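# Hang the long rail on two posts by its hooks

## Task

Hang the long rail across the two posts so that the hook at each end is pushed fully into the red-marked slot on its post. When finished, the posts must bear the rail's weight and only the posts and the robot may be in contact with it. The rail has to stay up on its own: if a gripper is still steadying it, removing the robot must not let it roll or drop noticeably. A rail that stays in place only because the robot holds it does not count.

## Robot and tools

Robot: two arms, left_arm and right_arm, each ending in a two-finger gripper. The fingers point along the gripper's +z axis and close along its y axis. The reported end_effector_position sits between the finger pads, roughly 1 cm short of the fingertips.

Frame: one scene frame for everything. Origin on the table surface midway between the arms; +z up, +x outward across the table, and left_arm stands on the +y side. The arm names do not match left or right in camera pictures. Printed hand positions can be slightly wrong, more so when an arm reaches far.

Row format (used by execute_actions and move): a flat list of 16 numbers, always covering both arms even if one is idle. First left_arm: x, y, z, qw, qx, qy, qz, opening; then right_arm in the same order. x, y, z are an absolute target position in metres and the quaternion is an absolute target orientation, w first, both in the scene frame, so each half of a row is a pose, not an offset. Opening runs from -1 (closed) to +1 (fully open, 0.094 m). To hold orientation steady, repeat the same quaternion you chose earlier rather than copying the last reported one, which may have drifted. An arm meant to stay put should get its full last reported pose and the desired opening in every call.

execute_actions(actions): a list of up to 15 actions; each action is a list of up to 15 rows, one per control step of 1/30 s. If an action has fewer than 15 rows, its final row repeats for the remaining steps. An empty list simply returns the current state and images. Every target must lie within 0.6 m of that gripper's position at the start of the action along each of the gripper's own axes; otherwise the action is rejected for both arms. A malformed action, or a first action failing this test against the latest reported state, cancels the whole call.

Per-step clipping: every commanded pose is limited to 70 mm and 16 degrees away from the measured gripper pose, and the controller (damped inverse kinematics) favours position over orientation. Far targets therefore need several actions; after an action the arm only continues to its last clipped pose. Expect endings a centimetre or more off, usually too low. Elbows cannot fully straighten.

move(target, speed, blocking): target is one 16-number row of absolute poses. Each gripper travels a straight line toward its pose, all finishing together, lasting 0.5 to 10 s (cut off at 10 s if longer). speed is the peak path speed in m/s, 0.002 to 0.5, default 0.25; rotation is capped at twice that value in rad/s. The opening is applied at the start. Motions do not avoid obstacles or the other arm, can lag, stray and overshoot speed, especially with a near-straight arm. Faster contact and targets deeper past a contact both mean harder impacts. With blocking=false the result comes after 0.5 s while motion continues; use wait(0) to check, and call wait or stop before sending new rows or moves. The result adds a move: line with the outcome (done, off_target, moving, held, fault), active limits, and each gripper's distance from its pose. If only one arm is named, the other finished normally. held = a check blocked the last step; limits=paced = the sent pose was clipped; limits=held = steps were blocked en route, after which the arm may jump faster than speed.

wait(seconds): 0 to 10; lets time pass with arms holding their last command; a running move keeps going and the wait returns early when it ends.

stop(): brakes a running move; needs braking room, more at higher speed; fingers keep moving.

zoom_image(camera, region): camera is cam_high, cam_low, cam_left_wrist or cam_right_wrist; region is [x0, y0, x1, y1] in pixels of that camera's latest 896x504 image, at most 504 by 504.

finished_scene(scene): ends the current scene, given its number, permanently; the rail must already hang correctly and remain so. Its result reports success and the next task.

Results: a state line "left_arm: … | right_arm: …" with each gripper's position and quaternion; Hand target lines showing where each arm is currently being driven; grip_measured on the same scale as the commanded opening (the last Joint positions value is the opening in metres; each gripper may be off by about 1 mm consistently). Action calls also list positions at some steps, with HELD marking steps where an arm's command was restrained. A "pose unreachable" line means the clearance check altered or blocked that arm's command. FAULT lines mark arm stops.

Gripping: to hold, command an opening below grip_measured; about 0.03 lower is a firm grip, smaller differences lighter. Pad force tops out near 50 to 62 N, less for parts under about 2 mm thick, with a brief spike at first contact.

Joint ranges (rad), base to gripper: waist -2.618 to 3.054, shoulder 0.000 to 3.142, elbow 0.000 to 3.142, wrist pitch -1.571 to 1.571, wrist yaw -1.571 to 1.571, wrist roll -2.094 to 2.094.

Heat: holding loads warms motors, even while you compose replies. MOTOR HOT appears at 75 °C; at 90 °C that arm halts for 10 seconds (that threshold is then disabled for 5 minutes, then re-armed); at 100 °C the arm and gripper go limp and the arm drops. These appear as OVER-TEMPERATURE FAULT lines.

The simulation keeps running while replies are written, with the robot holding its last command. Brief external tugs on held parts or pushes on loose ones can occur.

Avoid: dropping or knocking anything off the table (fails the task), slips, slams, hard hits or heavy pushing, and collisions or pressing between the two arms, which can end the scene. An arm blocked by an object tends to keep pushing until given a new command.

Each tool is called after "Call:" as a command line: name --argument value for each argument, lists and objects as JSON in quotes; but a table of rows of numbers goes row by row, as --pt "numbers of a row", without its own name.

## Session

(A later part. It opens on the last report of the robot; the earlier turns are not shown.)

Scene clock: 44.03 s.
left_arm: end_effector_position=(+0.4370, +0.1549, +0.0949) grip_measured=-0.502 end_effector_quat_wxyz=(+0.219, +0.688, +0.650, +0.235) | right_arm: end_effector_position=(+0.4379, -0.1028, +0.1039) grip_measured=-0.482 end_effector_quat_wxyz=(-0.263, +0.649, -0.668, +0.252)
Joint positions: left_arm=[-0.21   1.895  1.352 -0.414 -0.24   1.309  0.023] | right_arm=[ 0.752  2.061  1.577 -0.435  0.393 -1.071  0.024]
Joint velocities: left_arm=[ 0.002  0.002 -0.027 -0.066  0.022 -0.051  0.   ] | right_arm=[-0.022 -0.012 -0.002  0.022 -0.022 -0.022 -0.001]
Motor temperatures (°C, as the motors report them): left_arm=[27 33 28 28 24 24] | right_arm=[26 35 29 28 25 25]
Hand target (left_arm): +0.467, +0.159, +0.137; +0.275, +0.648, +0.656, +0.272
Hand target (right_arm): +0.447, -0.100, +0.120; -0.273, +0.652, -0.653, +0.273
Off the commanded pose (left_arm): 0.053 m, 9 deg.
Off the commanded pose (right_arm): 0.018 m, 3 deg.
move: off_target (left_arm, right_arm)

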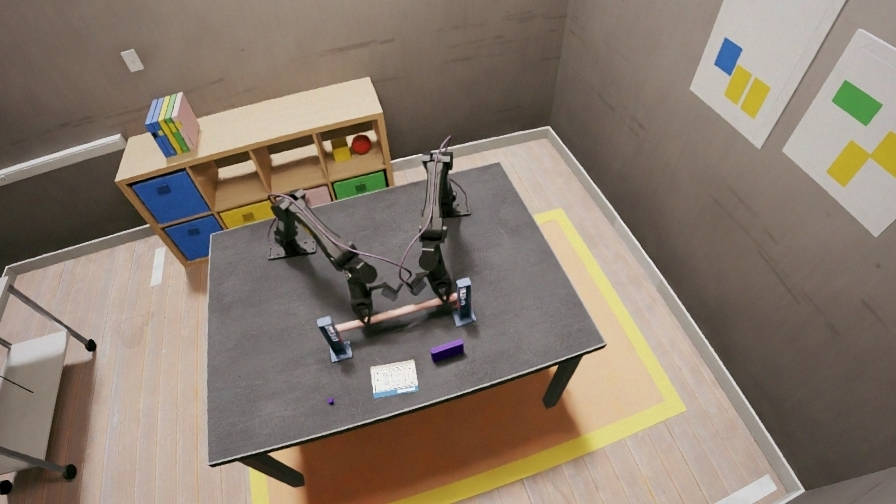

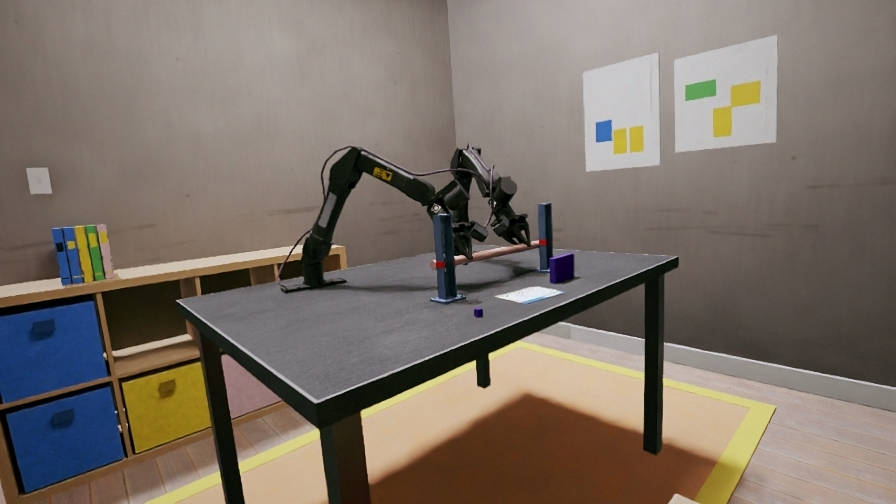

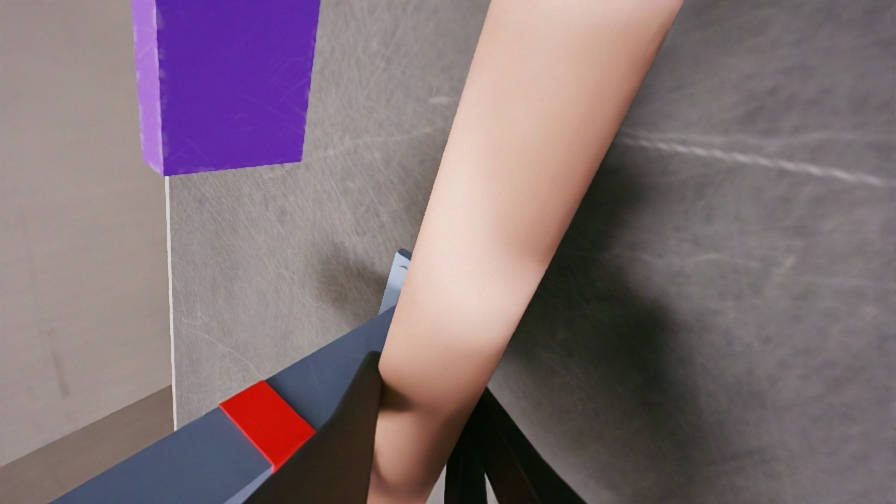

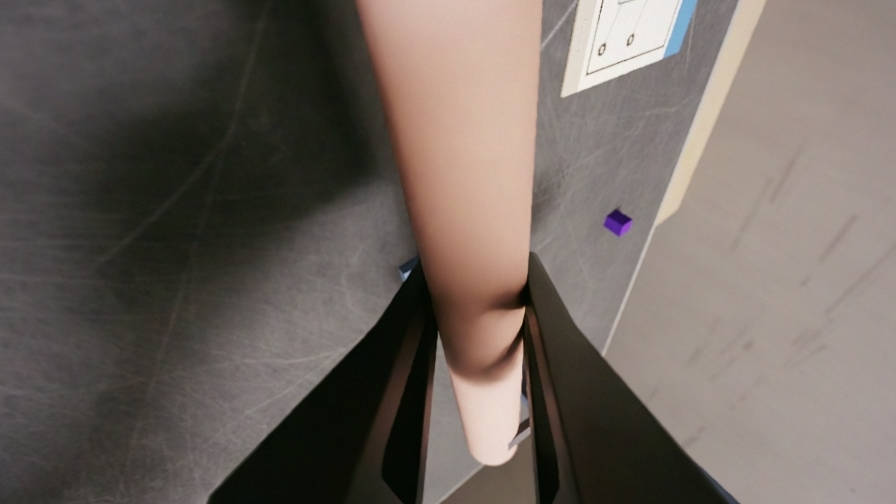

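Call:
move --target '[0.468,0.155,0.125,0.275,0.647,0.656,0.271,-0.56,0.448,-0.102,0.108,-0.273,0.652,-0.652,0.273,-0.56]' --speed 0.01

Call:
zoom_image --camera "cam_high" --region '[430, 270, 490, 330]'

Call:
zoom_image --camera "cam_high" --region '[310, 305, 370, 365]'

Scene clock: 52.50 s.
left_arm: end_effector_position=(+0.4371, +0.1549, +0.0941) grip_measured=-0.502 end_effector_quat_wxyz=(+0.219, +0.689, +0.649, +0.236) | right_arm: end_effector_position=(+0.4389, -0.1025, +0.1005) grip_measured=-0.482 end_effector_quat_wxyz=(-0.263, +0.649, -0.669, +0.249)
Joint positions: left_arm=[-0.21   1.895  1.347 -0.408 -0.241  1.312  0.023] | right_arm=[ 0.75   2.068  1.577 -0.43   0.387 -1.067  0.024]
Joint velocities: left_arm=[ 0.007 -0.022  0.002 -0.037 -0.007  0.051 -0.   ] | right_arm=[-0.022  0.007  0.002  0.007  0.007  0.037 -0.001]
Motor temperatures (°C, as the motors report them): left_arm=[26 33 28 30 24 24] | right_arm=[26 35 29 29 25 25]
Hand target (left_arm): +0.464, +0.157, +0.127; +0.274, +0.648, +0.657, +0.271
Hand target (right_arm): +0.447, -0.102, +0.109; -0.272, +0.652, -0.653, +0.273
Off the commanded pose (left_arm): 0.044 m, 9 deg.
Off the commanded pose (right_arm): 0.012 m, 4 deg.
move: off_target (left_arm, right_arm)

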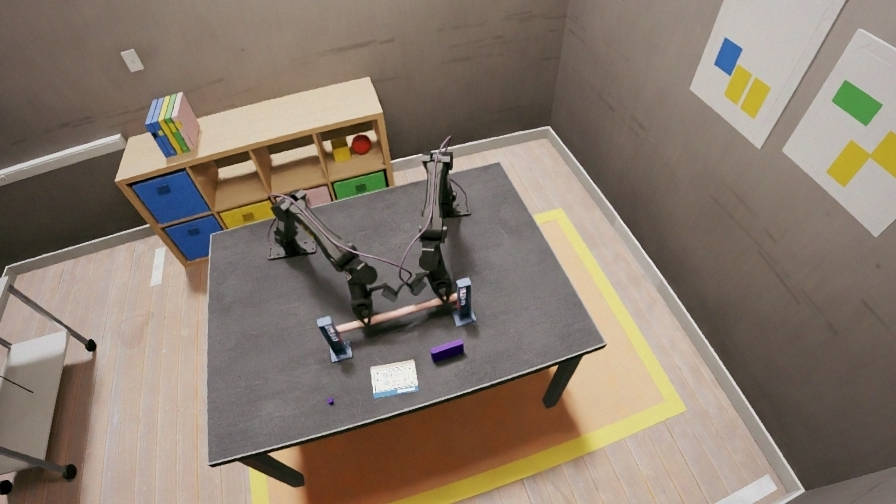

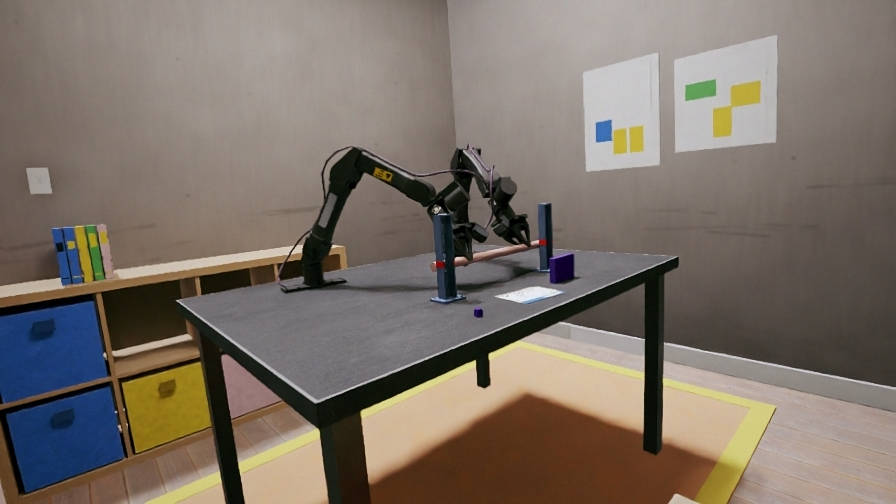

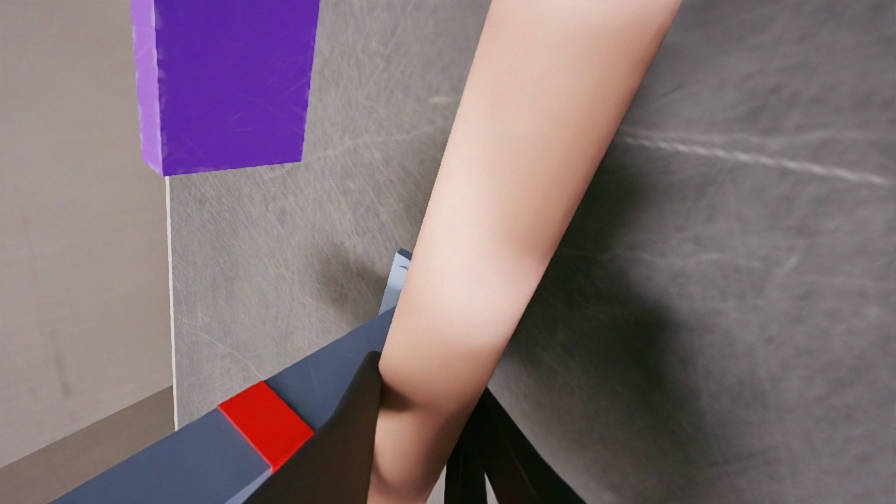

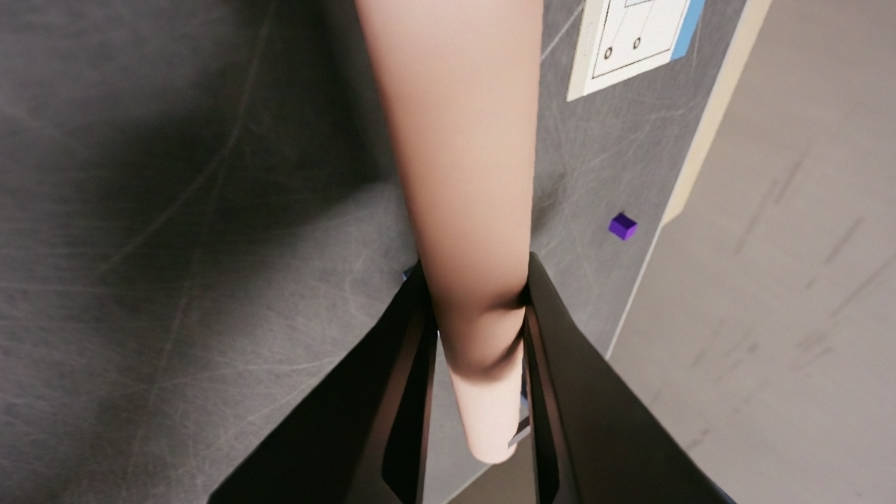

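Region (430, 270, 490, 330) of cam_high's 896x504 image, scaled by 8.400, with more detail than that image has.

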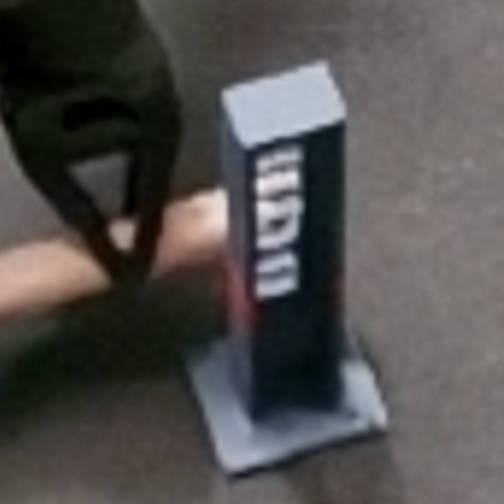

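Region (310, 305, 370, 365) of cam_high's 896x504 image, scaled by 8.400, with more detail than that image has.

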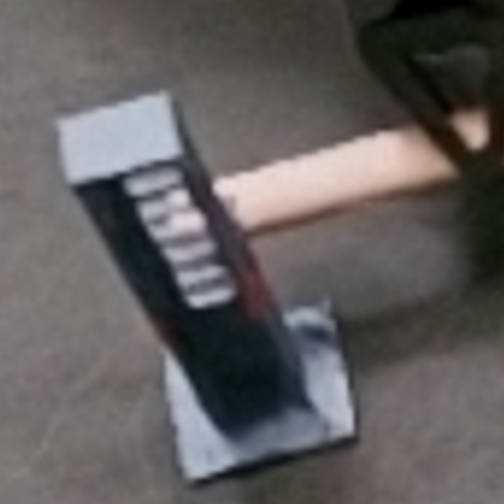

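Call:
execute_actions --actions '[[[0.46,0.155,0.131,0.283,0.644,0.653,0.279,-0.56,0.442,-0.102,0.108,-0.281,0.649,-0.649,0.281,-0.56]],[[0.462,0.155,0.135,0.29,0.641,0.65,0.286,-0.56,0.444,-0.102,0.108,-0.288,0.646,-0.646,0.288,-0.56]],[[0.468,0.155,0.136,0.29,0.641,0.65,0.286,-0.56,0.449,-0.102,0.108,-0.288,0.646,-0.646,0.288,-0.56]],[[0.474,0.155,0.136,0.29,0.641,0.65,0.286,-0.56,0.454,-0.102,0.108,-0.288,0.646,-0.646,0.288,-0.56]]]'

Call:
zoom_image --camera "cam_high" --region '[430, 270, 490, 330]'

Call:
zoom_image --camera "cam_high" --region '[310, 305, 370, 365]'

Scene clock: 54.83 s.
left_arm: end_effector_position=(+0.4374, +0.1558, +0.0909) grip_measured=-0.502 end_effector_quat_wxyz=(+0.229, +0.685, +0.647, +0.244) | right_arm: end_effector_position=(+0.4394, -0.1023, +0.0923) grip_measured=-0.483 end_effector_quat_wxyz=(-0.275, +0.643, -0.667, +0.257)
Joint positions: left_arm=[-0.21   1.885  1.304 -0.347 -0.246  1.315  0.023] | right_arm=[ 0.753  2.065  1.517 -0.344  0.4   -1.071  0.024]
Joint velocities: left_arm=[-0.002 -0.002 -0.002  0.037  0.066 -0.037 -0.001] | right_arm=[ 0.022 -0.007 -0.012  0.007 -0.081  0.037 -0.   ]
Motor temperatures (°C, as the motors report them): left_arm=[26 34 28 30 24 24] | right_arm=[26 36 29 29 25 25]
Hand target (left_arm): +0.468, +0.157, +0.139; +0.289, +0.641, +0.650, +0.286
Hand target (right_arm): +0.453, -0.103, +0.109; -0.287, +0.645, -0.647, +0.287
Off the commanded pose (left_arm): 0.058 m, 10 deg.
Off the commanded pose (right_arm): 0.021 m, 5 deg.
Step readings (end_effector_position; steps 1 to 15: 1st action; 16 to 30: 2nd action; 31 to 45: 3rd action; 46 to 60: 4th action):
0: left_arm (+0.4371, +0.1549, +0.0941) | right_arm (+0.4389, -0.1025, +0.1005)
1: left_arm (+0.4369, +0.1551, +0.0936) | right_arm (+0.4386, -0.1031, +0.0990)
2: left_arm (+0.4369, +0.1552, +0.0934) | right_arm (+0.4388, -0.1031, +0.0980)
4: left_arm (+0.4371, +0.1551, +0.0926) | right_arm (+0.4390, -0.1029, +0.0955)
8: left_arm (+0.4372, +0.1552, +0.0913) | right_arm (+0.4392, -0.1028, +0.0940)
15: left_arm (+0.4372, +0.1553, +0.0910) | right_arm (+0.4392, -0.1028, +0.0938)
16: left_arm (+0.4373, +0.1553, +0.0913) | right_arm (+0.4392, -0.1028, +0.0935)
17: left_arm (+0.4373, +0.1555, +0.0912) | right_arm (+0.4392, -0.1027, +0.0933)
19: left_arm (+0.4373, +0.1557, +0.0909) | right_arm (+0.4394, -0.1024, +0.0927)
23: left_arm (+0.4374, +0.1558, +0.0908) | right_arm (+0.4394, -0.1023, +0.0923)
30: left_arm (+0.4374, +0.1558, +0.0909) | right_arm (+0.4394, -0.1023, +0.0923)
31: left_arm (+0.4374, +0.1558, +0.0909) | right_arm (+0.4394, -0.1023, +0.0923)
32: left_arm (+0.4374, +0.1558, +0.0909) | right_arm (+0.4394, -0.1023, +0.0923)
34: left_arm (+0.4374, +0.1558, +0.0909) | right_arm (+0.4394, -0.1023, +0.0923)
38: left_arm (+0.4374, +0.1558, +0.0909) | right_arm (+0.4394, -0.1023, +0.0923)
45: left_arm (+0.4374, +0.1558, +0.0909) | right_arm (+0.4394, -0.1023, +0.0923)
46: left_arm (+0.4374, +0.1558, +0.0909) | right_arm (+0.4394, -0.1023, +0.0923)
47: left_arm (+0.4374, +0.1558, +0.0909) | right_arm (+0.4394, -0.1023, +0.0923)
49: left_arm (+0.4374, +0.1558, +0.0909) | right_arm (+0.4394, -0.1023, +0.0923)
53: left_arm (+0.4374, +0.1558, +0.0909) | right_arm (+0.4394, -0.1023, +0.0923)
60: end_effector_position above

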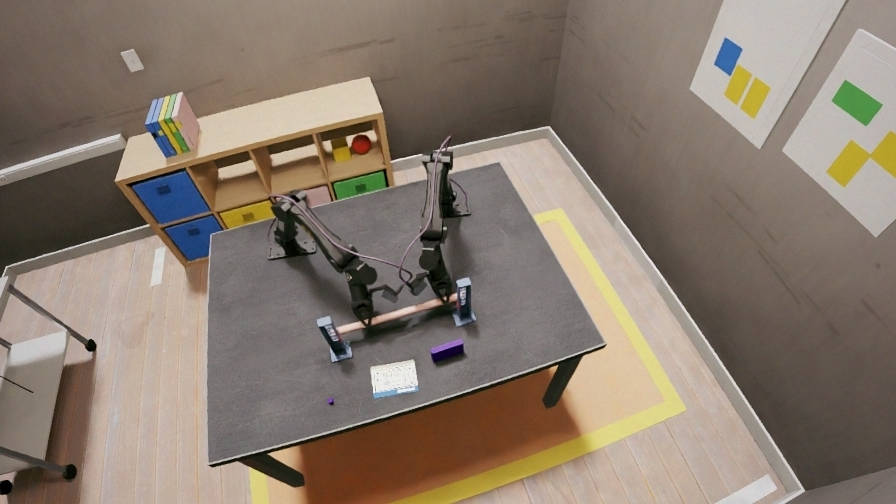

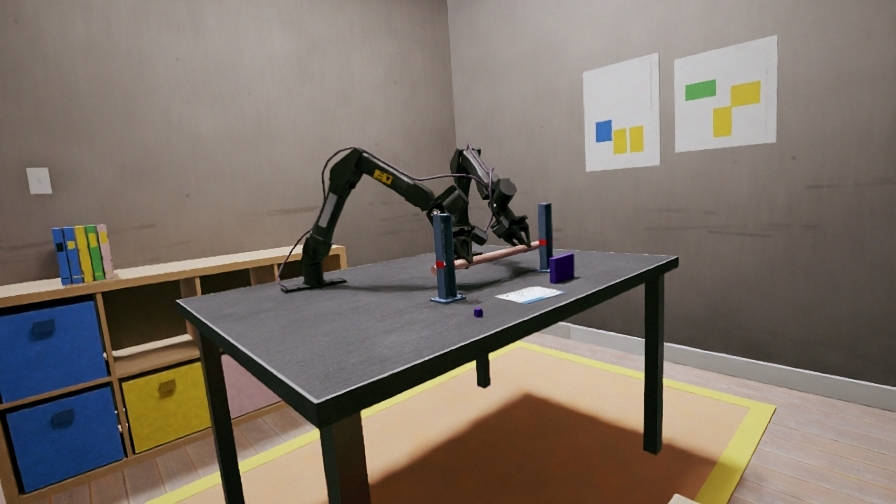

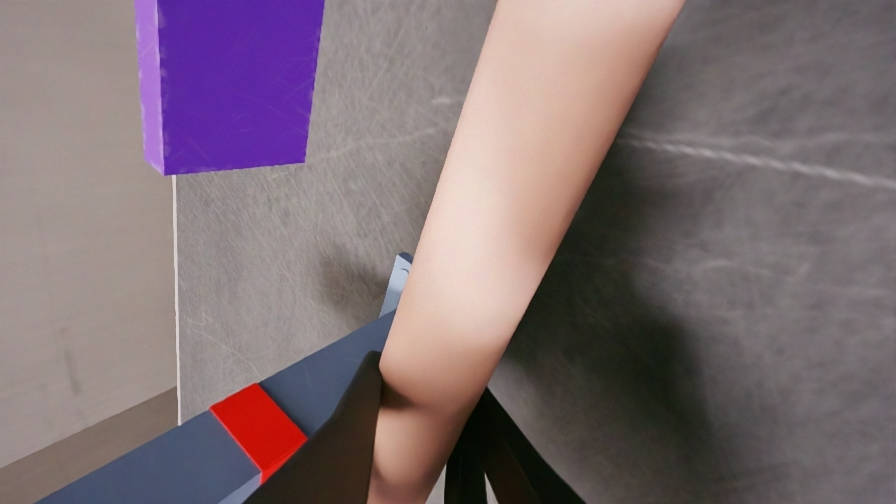

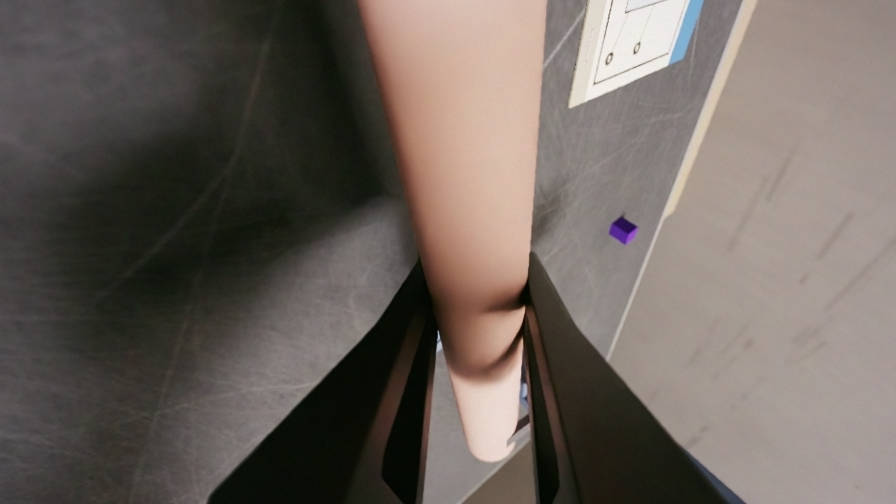

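Region (430, 270, 490, 330) of cam_high's 896x504 image, scaled by 8.400, with more detail than that image has.

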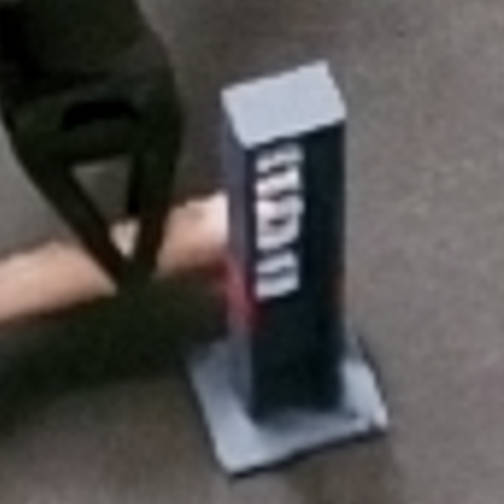

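Region (310, 305, 370, 365) of cam_high's 896x504 image, scaled by 8.400, with more detail than that image has.

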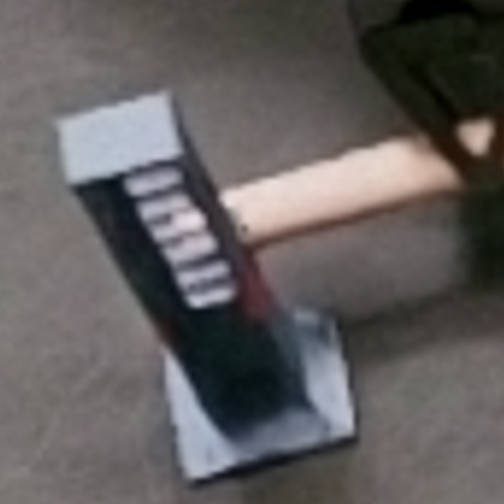

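Call:
move --target '[0.44,0.155,0.128,0.29,0.641,0.65,0.286,-0.56,0.422,-0.102,0.112,-0.288,0.646,-0.646,0.288,-0.56]' --speed 0.04

Call:
zoom_image --camera "cam_low" --region '[500, 220, 570, 265]'

Call:
zoom_image --camera "cam_low" --region '[410, 240, 480, 285]'

Call:
zoom_image --camera "cam_high" --region '[430, 270, 490, 330]'

Scene clock: 57.70 s.
left_arm: end_effector_position=(+0.4237, +0.1556, +0.0930) grip_measured=-0.502 end_effector_quat_wxyz=(+0.242, +0.681, +0.642, +0.255) | right_arm: end_effector_position=(+0.4248, -0.1023, +0.0974) grip_measured=-0.483 end_effector_quat_wxyz=(-0.284, +0.639, -0.664, +0.265)
Joint positions: left_arm=[-0.229  1.821  1.206 -0.28  -0.267  1.309  0.023] | right_arm=[ 0.778  2.007  1.436 -0.303  0.427 -1.056  0.024]
Joint velocities: left_arm=[-0.002  0.012  0.007 -0.007  0.037  0.007 -0.   ] | right_arm=[-0.007 -0.007  0.002  0.037  0.022 -0.081  0.   ]
Motor temperatures (°C, as the motors report them): left_arm=[26 34 28 30 24 24] | right_arm=[26 36 29 29 25 25]
Hand target (left_arm): +0.438, +0.156, +0.129; +0.289, +0.642, +0.650, +0.285
Hand target (right_arm): +0.422, -0.102, +0.112; -0.287, +0.646, -0.647, +0.287
Off the commanded pose (left_arm): 0.039 m, 8 deg.
Off the commanded pose (right_arm): 0.015 m, 4 deg.
move: off_target (left_arm, right_arm)

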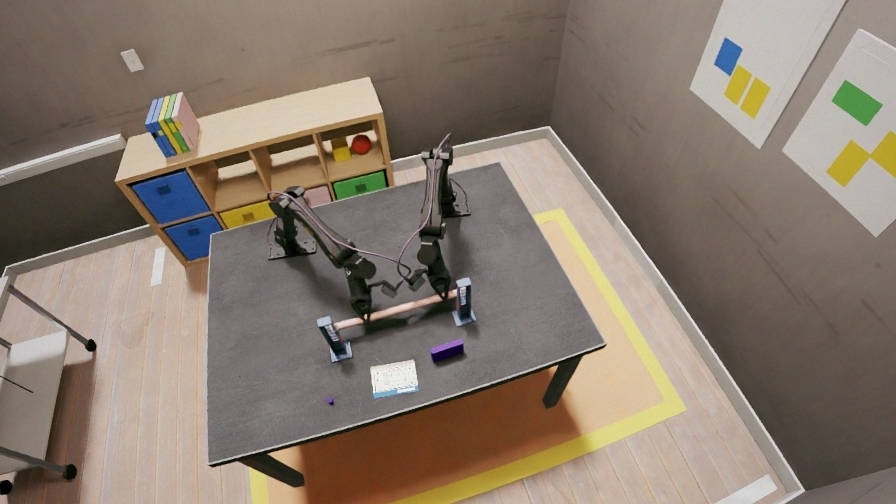

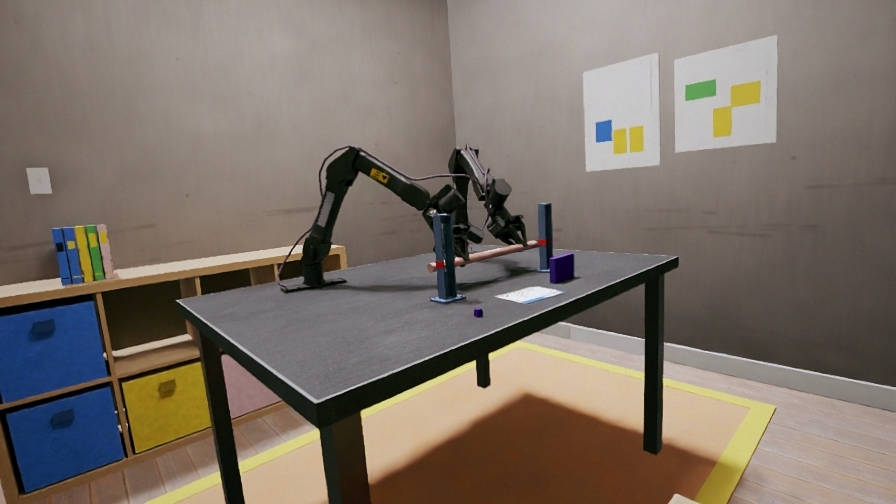

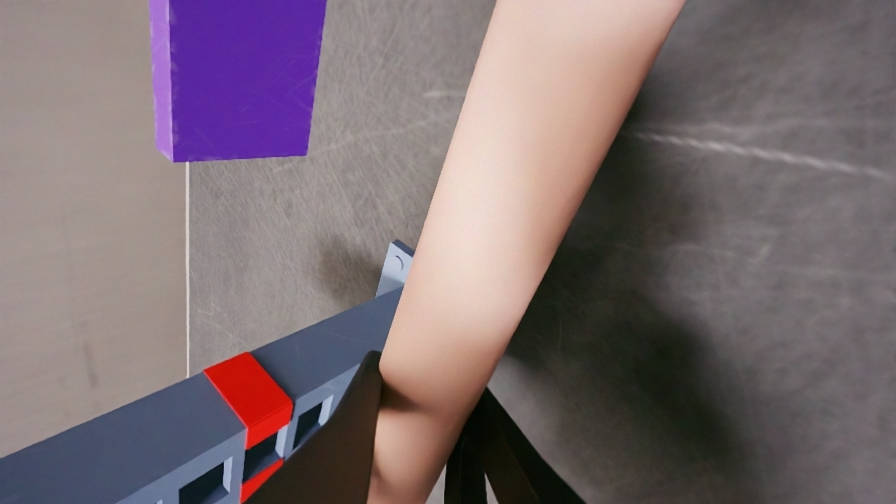

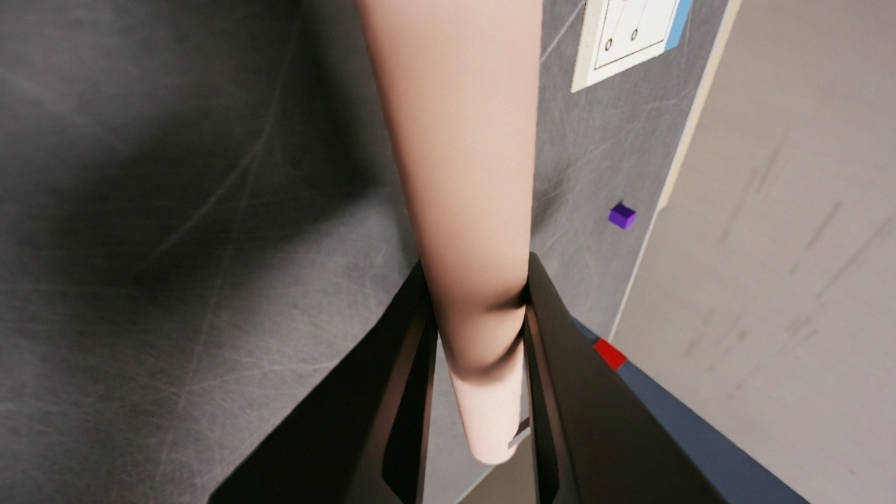

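Region (500, 220, 570, 265) of cam_low's 896x504 image, scaled by 7.200, with more detail than that image has; it fills the top 324 rows of this view, and the rest is white.

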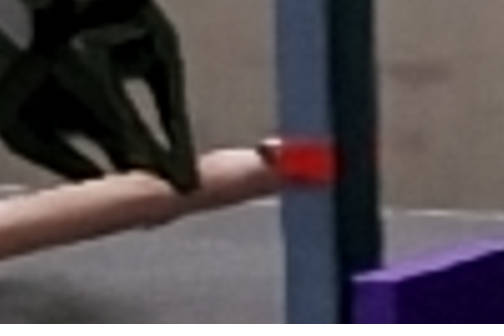

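Region (410, 240, 480, 285) of cam_low's 896x504 image, scaled by 7.200, with more detail than that image has; it fills the top 324 rows of this view, and the rest is white.

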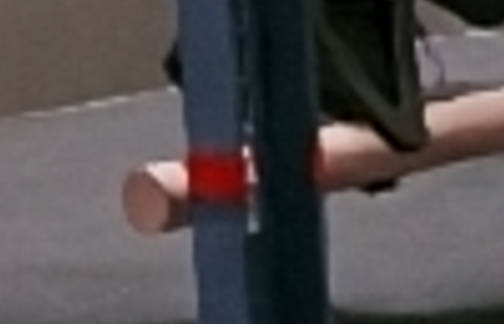

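Region (430, 270, 490, 330) of cam_high's 896x504 image, scaled by 8.400, with more detail than that image has.

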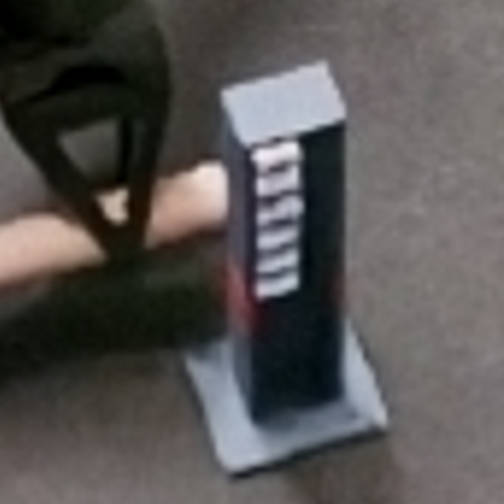

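Call:
move --target '[0.452,0.155,0.119,0.283,0.644,0.653,0.279,-0.56,0.434,-0.102,0.108,-0.281,0.649,-0.649,0.281,-0.56]' --speed 0.03

Call:
zoom_image --camera "cam_low" --region '[410, 220, 570, 285]'

Scene clock: 60.27 s.
left_arm: end_effector_position=(+0.4256, +0.1543, +0.0904) grip_measured=-0.502 end_effector_quat_wxyz=(+0.241, +0.680, +0.645, +0.253) | right_arm: end_effector_position=(+0.4268, -0.1031, +0.0986) grip_measured=-0.483 end_effector_quat_wxyz=(-0.280, +0.642, -0.663, +0.264)
Joint positions: left_arm=[-0.229  1.835  1.217 -0.282 -0.266  1.303  0.023] | right_arm=[ 0.772  2.013  1.454 -0.321  0.421 -1.066  0.024]
Joint velocities: left_arm=[ 0.002 -0.007 -0.002  0.051  0.022 -0.007 -0.001] | right_arm=[ 0.007 -0.002  0.007 -0.066  0.037 -0.007 -0.001]
Motor temperatures (°C, as the motors report them): left_arm=[26 34 28 30 24 24] | right_arm=[26 36 29 29 25 25]
Hand target (left_arm): +0.449, +0.156, +0.121; +0.283, +0.645, +0.653, +0.279
Hand target (right_arm): +0.434, -0.102, +0.108; -0.281, +0.648, -0.649, +0.281
Off the commanded pose (left_arm): 0.039 m, 7 deg.
Off the commanded pose (right_arm): 0.012 m, 3 deg.
move: off_target (left_arm, right_arm)

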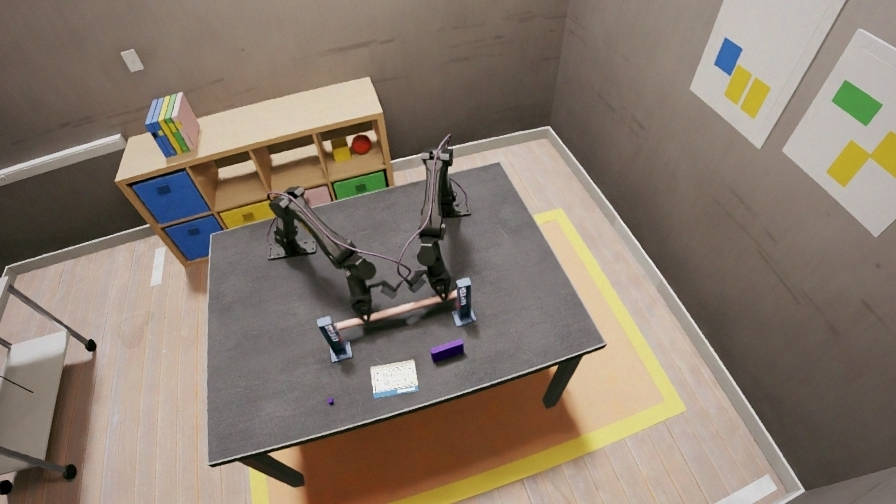

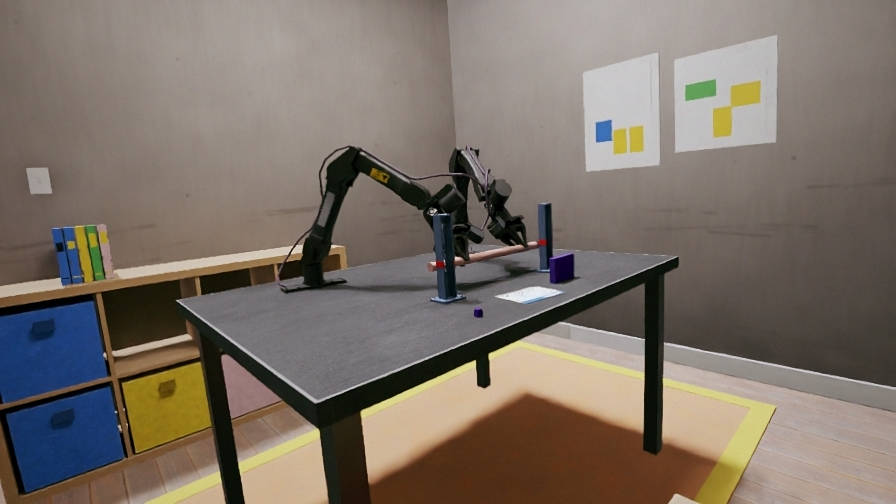

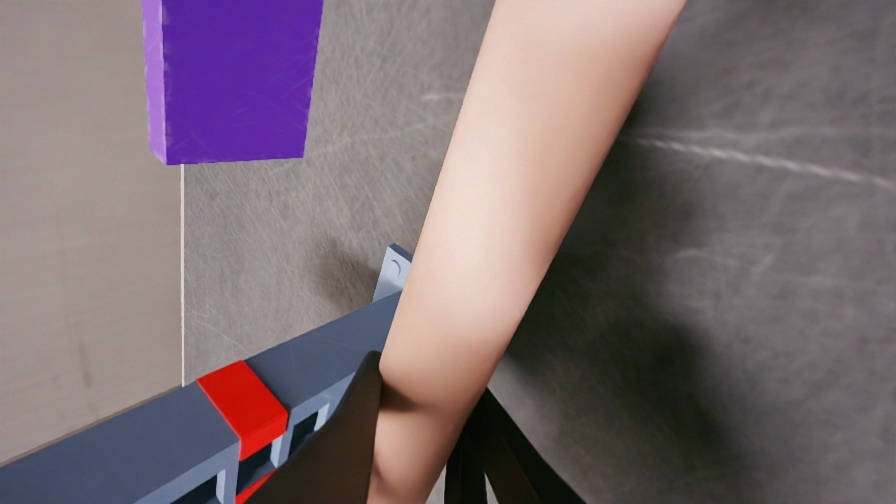

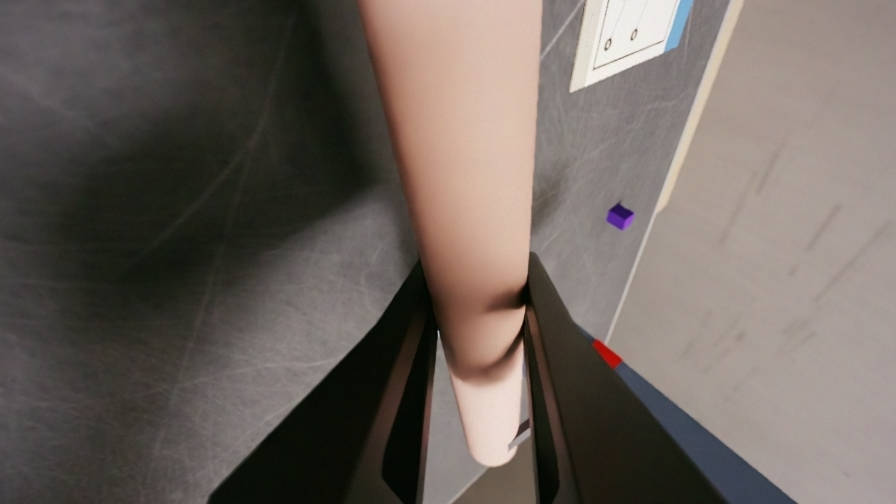

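Region (410, 220, 570, 285) of cam_low's 896x504 image, scaled by 3.150, with more detail than that image has; it fills the top 205 rows of this view, and the rest is white.

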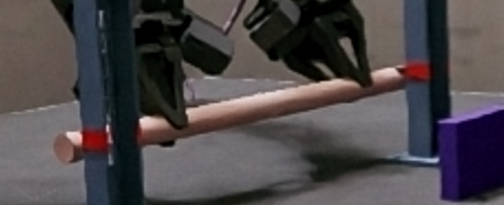

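Call:
move --target '[0.475,0.155,0.117,0.283,0.644,0.653,0.279,-0.56,0.456,-0.102,0.103,-0.281,0.649,-0.649,0.281,-0.56]' --speed 0.03

Call:
zoom_image --camera "cam_high" --region '[430, 270, 490, 330]'

Call:
zoom_image --camera "cam_high" --region '[310, 305, 370, 365]'

Scene clock: 62.73 s.
left_arm: end_effector_position=(+0.4376, +0.1544, +0.0830) grip_measured=-0.502 end_effector_quat_wxyz=(+0.227, +0.685, +0.648, +0.245) | right_arm: end_effector_position=(+0.4394, -0.1030, +0.0888) grip_measured=-0.483 end_effector_quat_wxyz=(-0.266, +0.647, -0.667, +0.257)
Joint positions: left_arm=[-0.215  1.9    1.293 -0.326 -0.255  1.311  0.023] | right_arm=[ 0.752  2.077  1.532 -0.365  0.4   -1.074  0.024]
Joint velocities: left_arm=[-0.002  0.007 -0.012  0.022 -0.066  0.037 -0.   ] | right_arm=[-0.007  0.007  0.007 -0.051 -0.022 -0.066 -0.001]
Motor temperatures (°C, as the motors report them): left_arm=[26 34 28 30 24 24] | right_arm=[26 36 30 29 25 25]
Hand target (left_arm): +0.470, +0.157, +0.120; +0.282, +0.645, +0.653, +0.280
Hand target (right_arm): +0.455, -0.103, +0.104; -0.280, +0.648, -0.650, +0.281
Off the commanded pose (left_arm): 0.051 m, 9 deg.
Off the commanded pose (right_arm): 0.022 m, 4 deg.
move: off_target (left_arm, right_arm)

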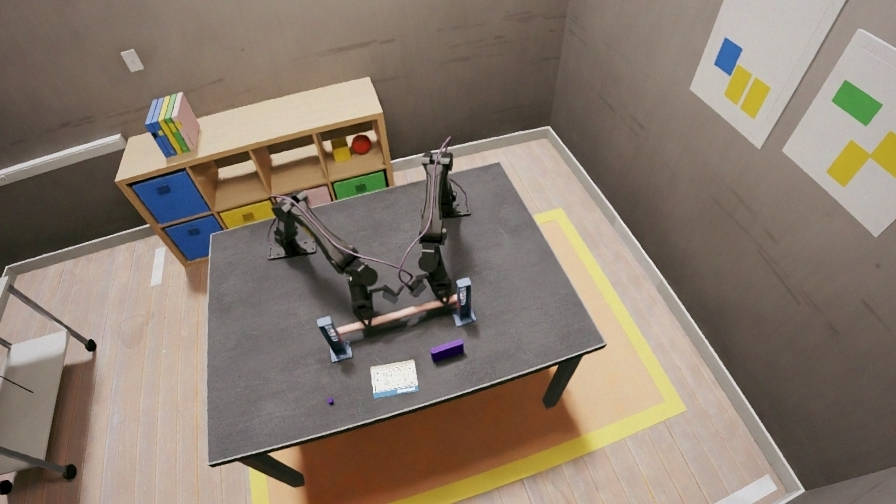

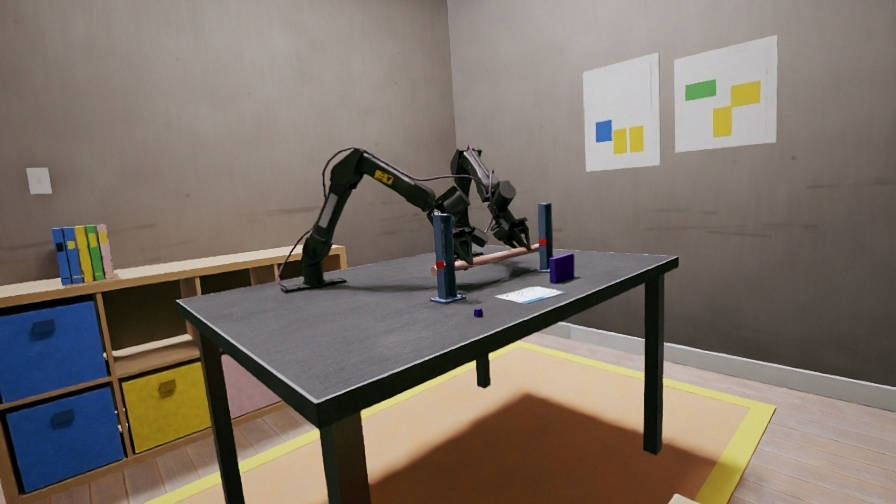

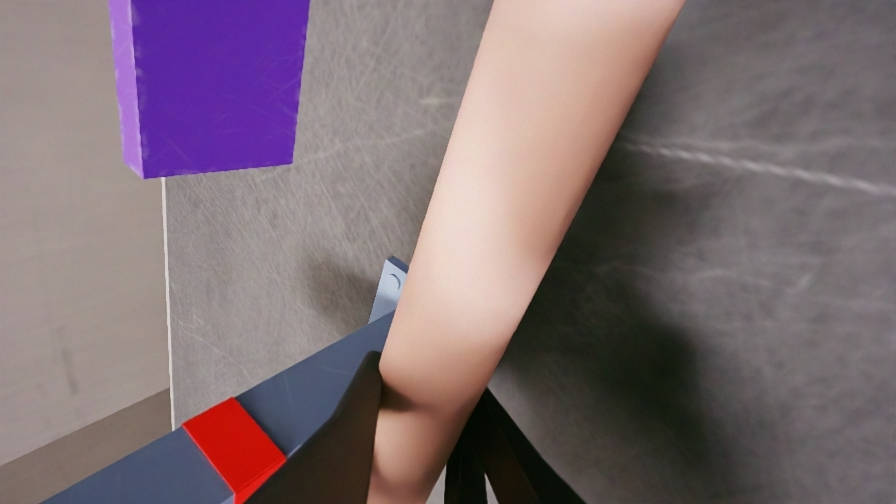

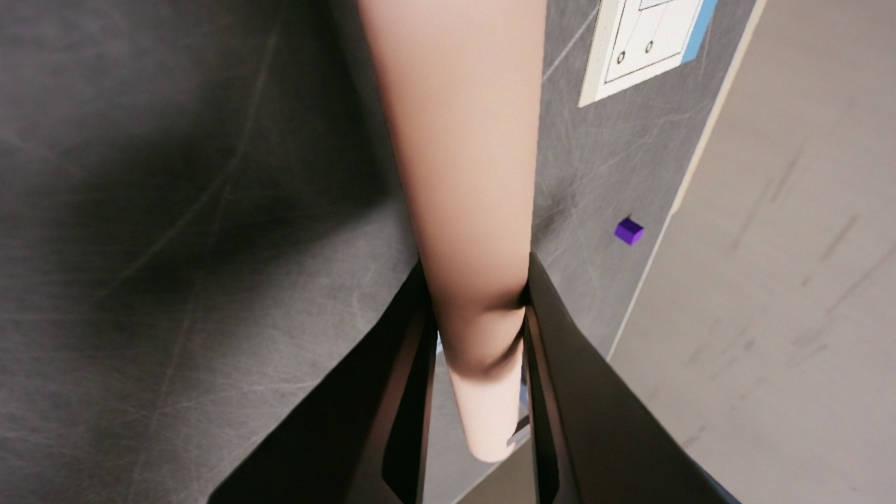

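Region (430, 270, 490, 330) of cam_high's 896x504 image, scaled by 8.400, with more detail than that image has.

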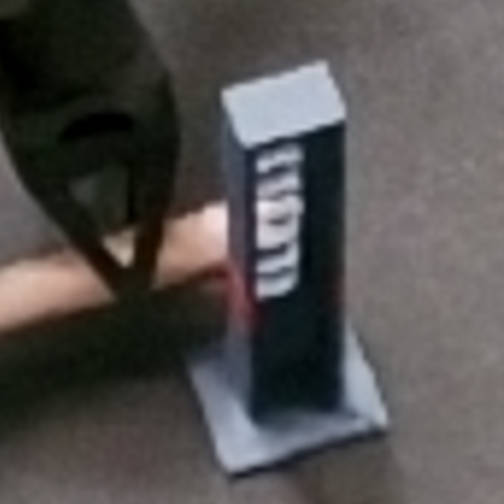

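Region (310, 305, 370, 365) of cam_high's 896x504 image, scaled by 8.400, with more detail than that image has.

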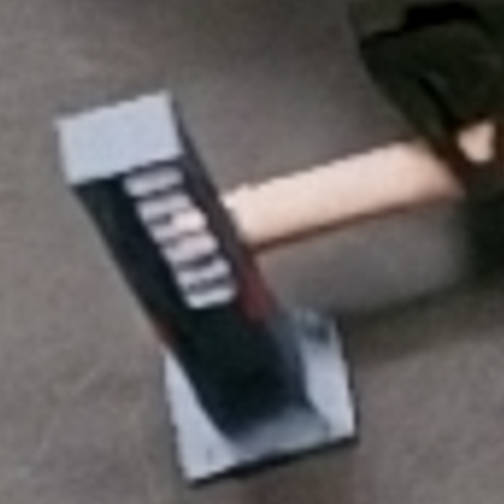

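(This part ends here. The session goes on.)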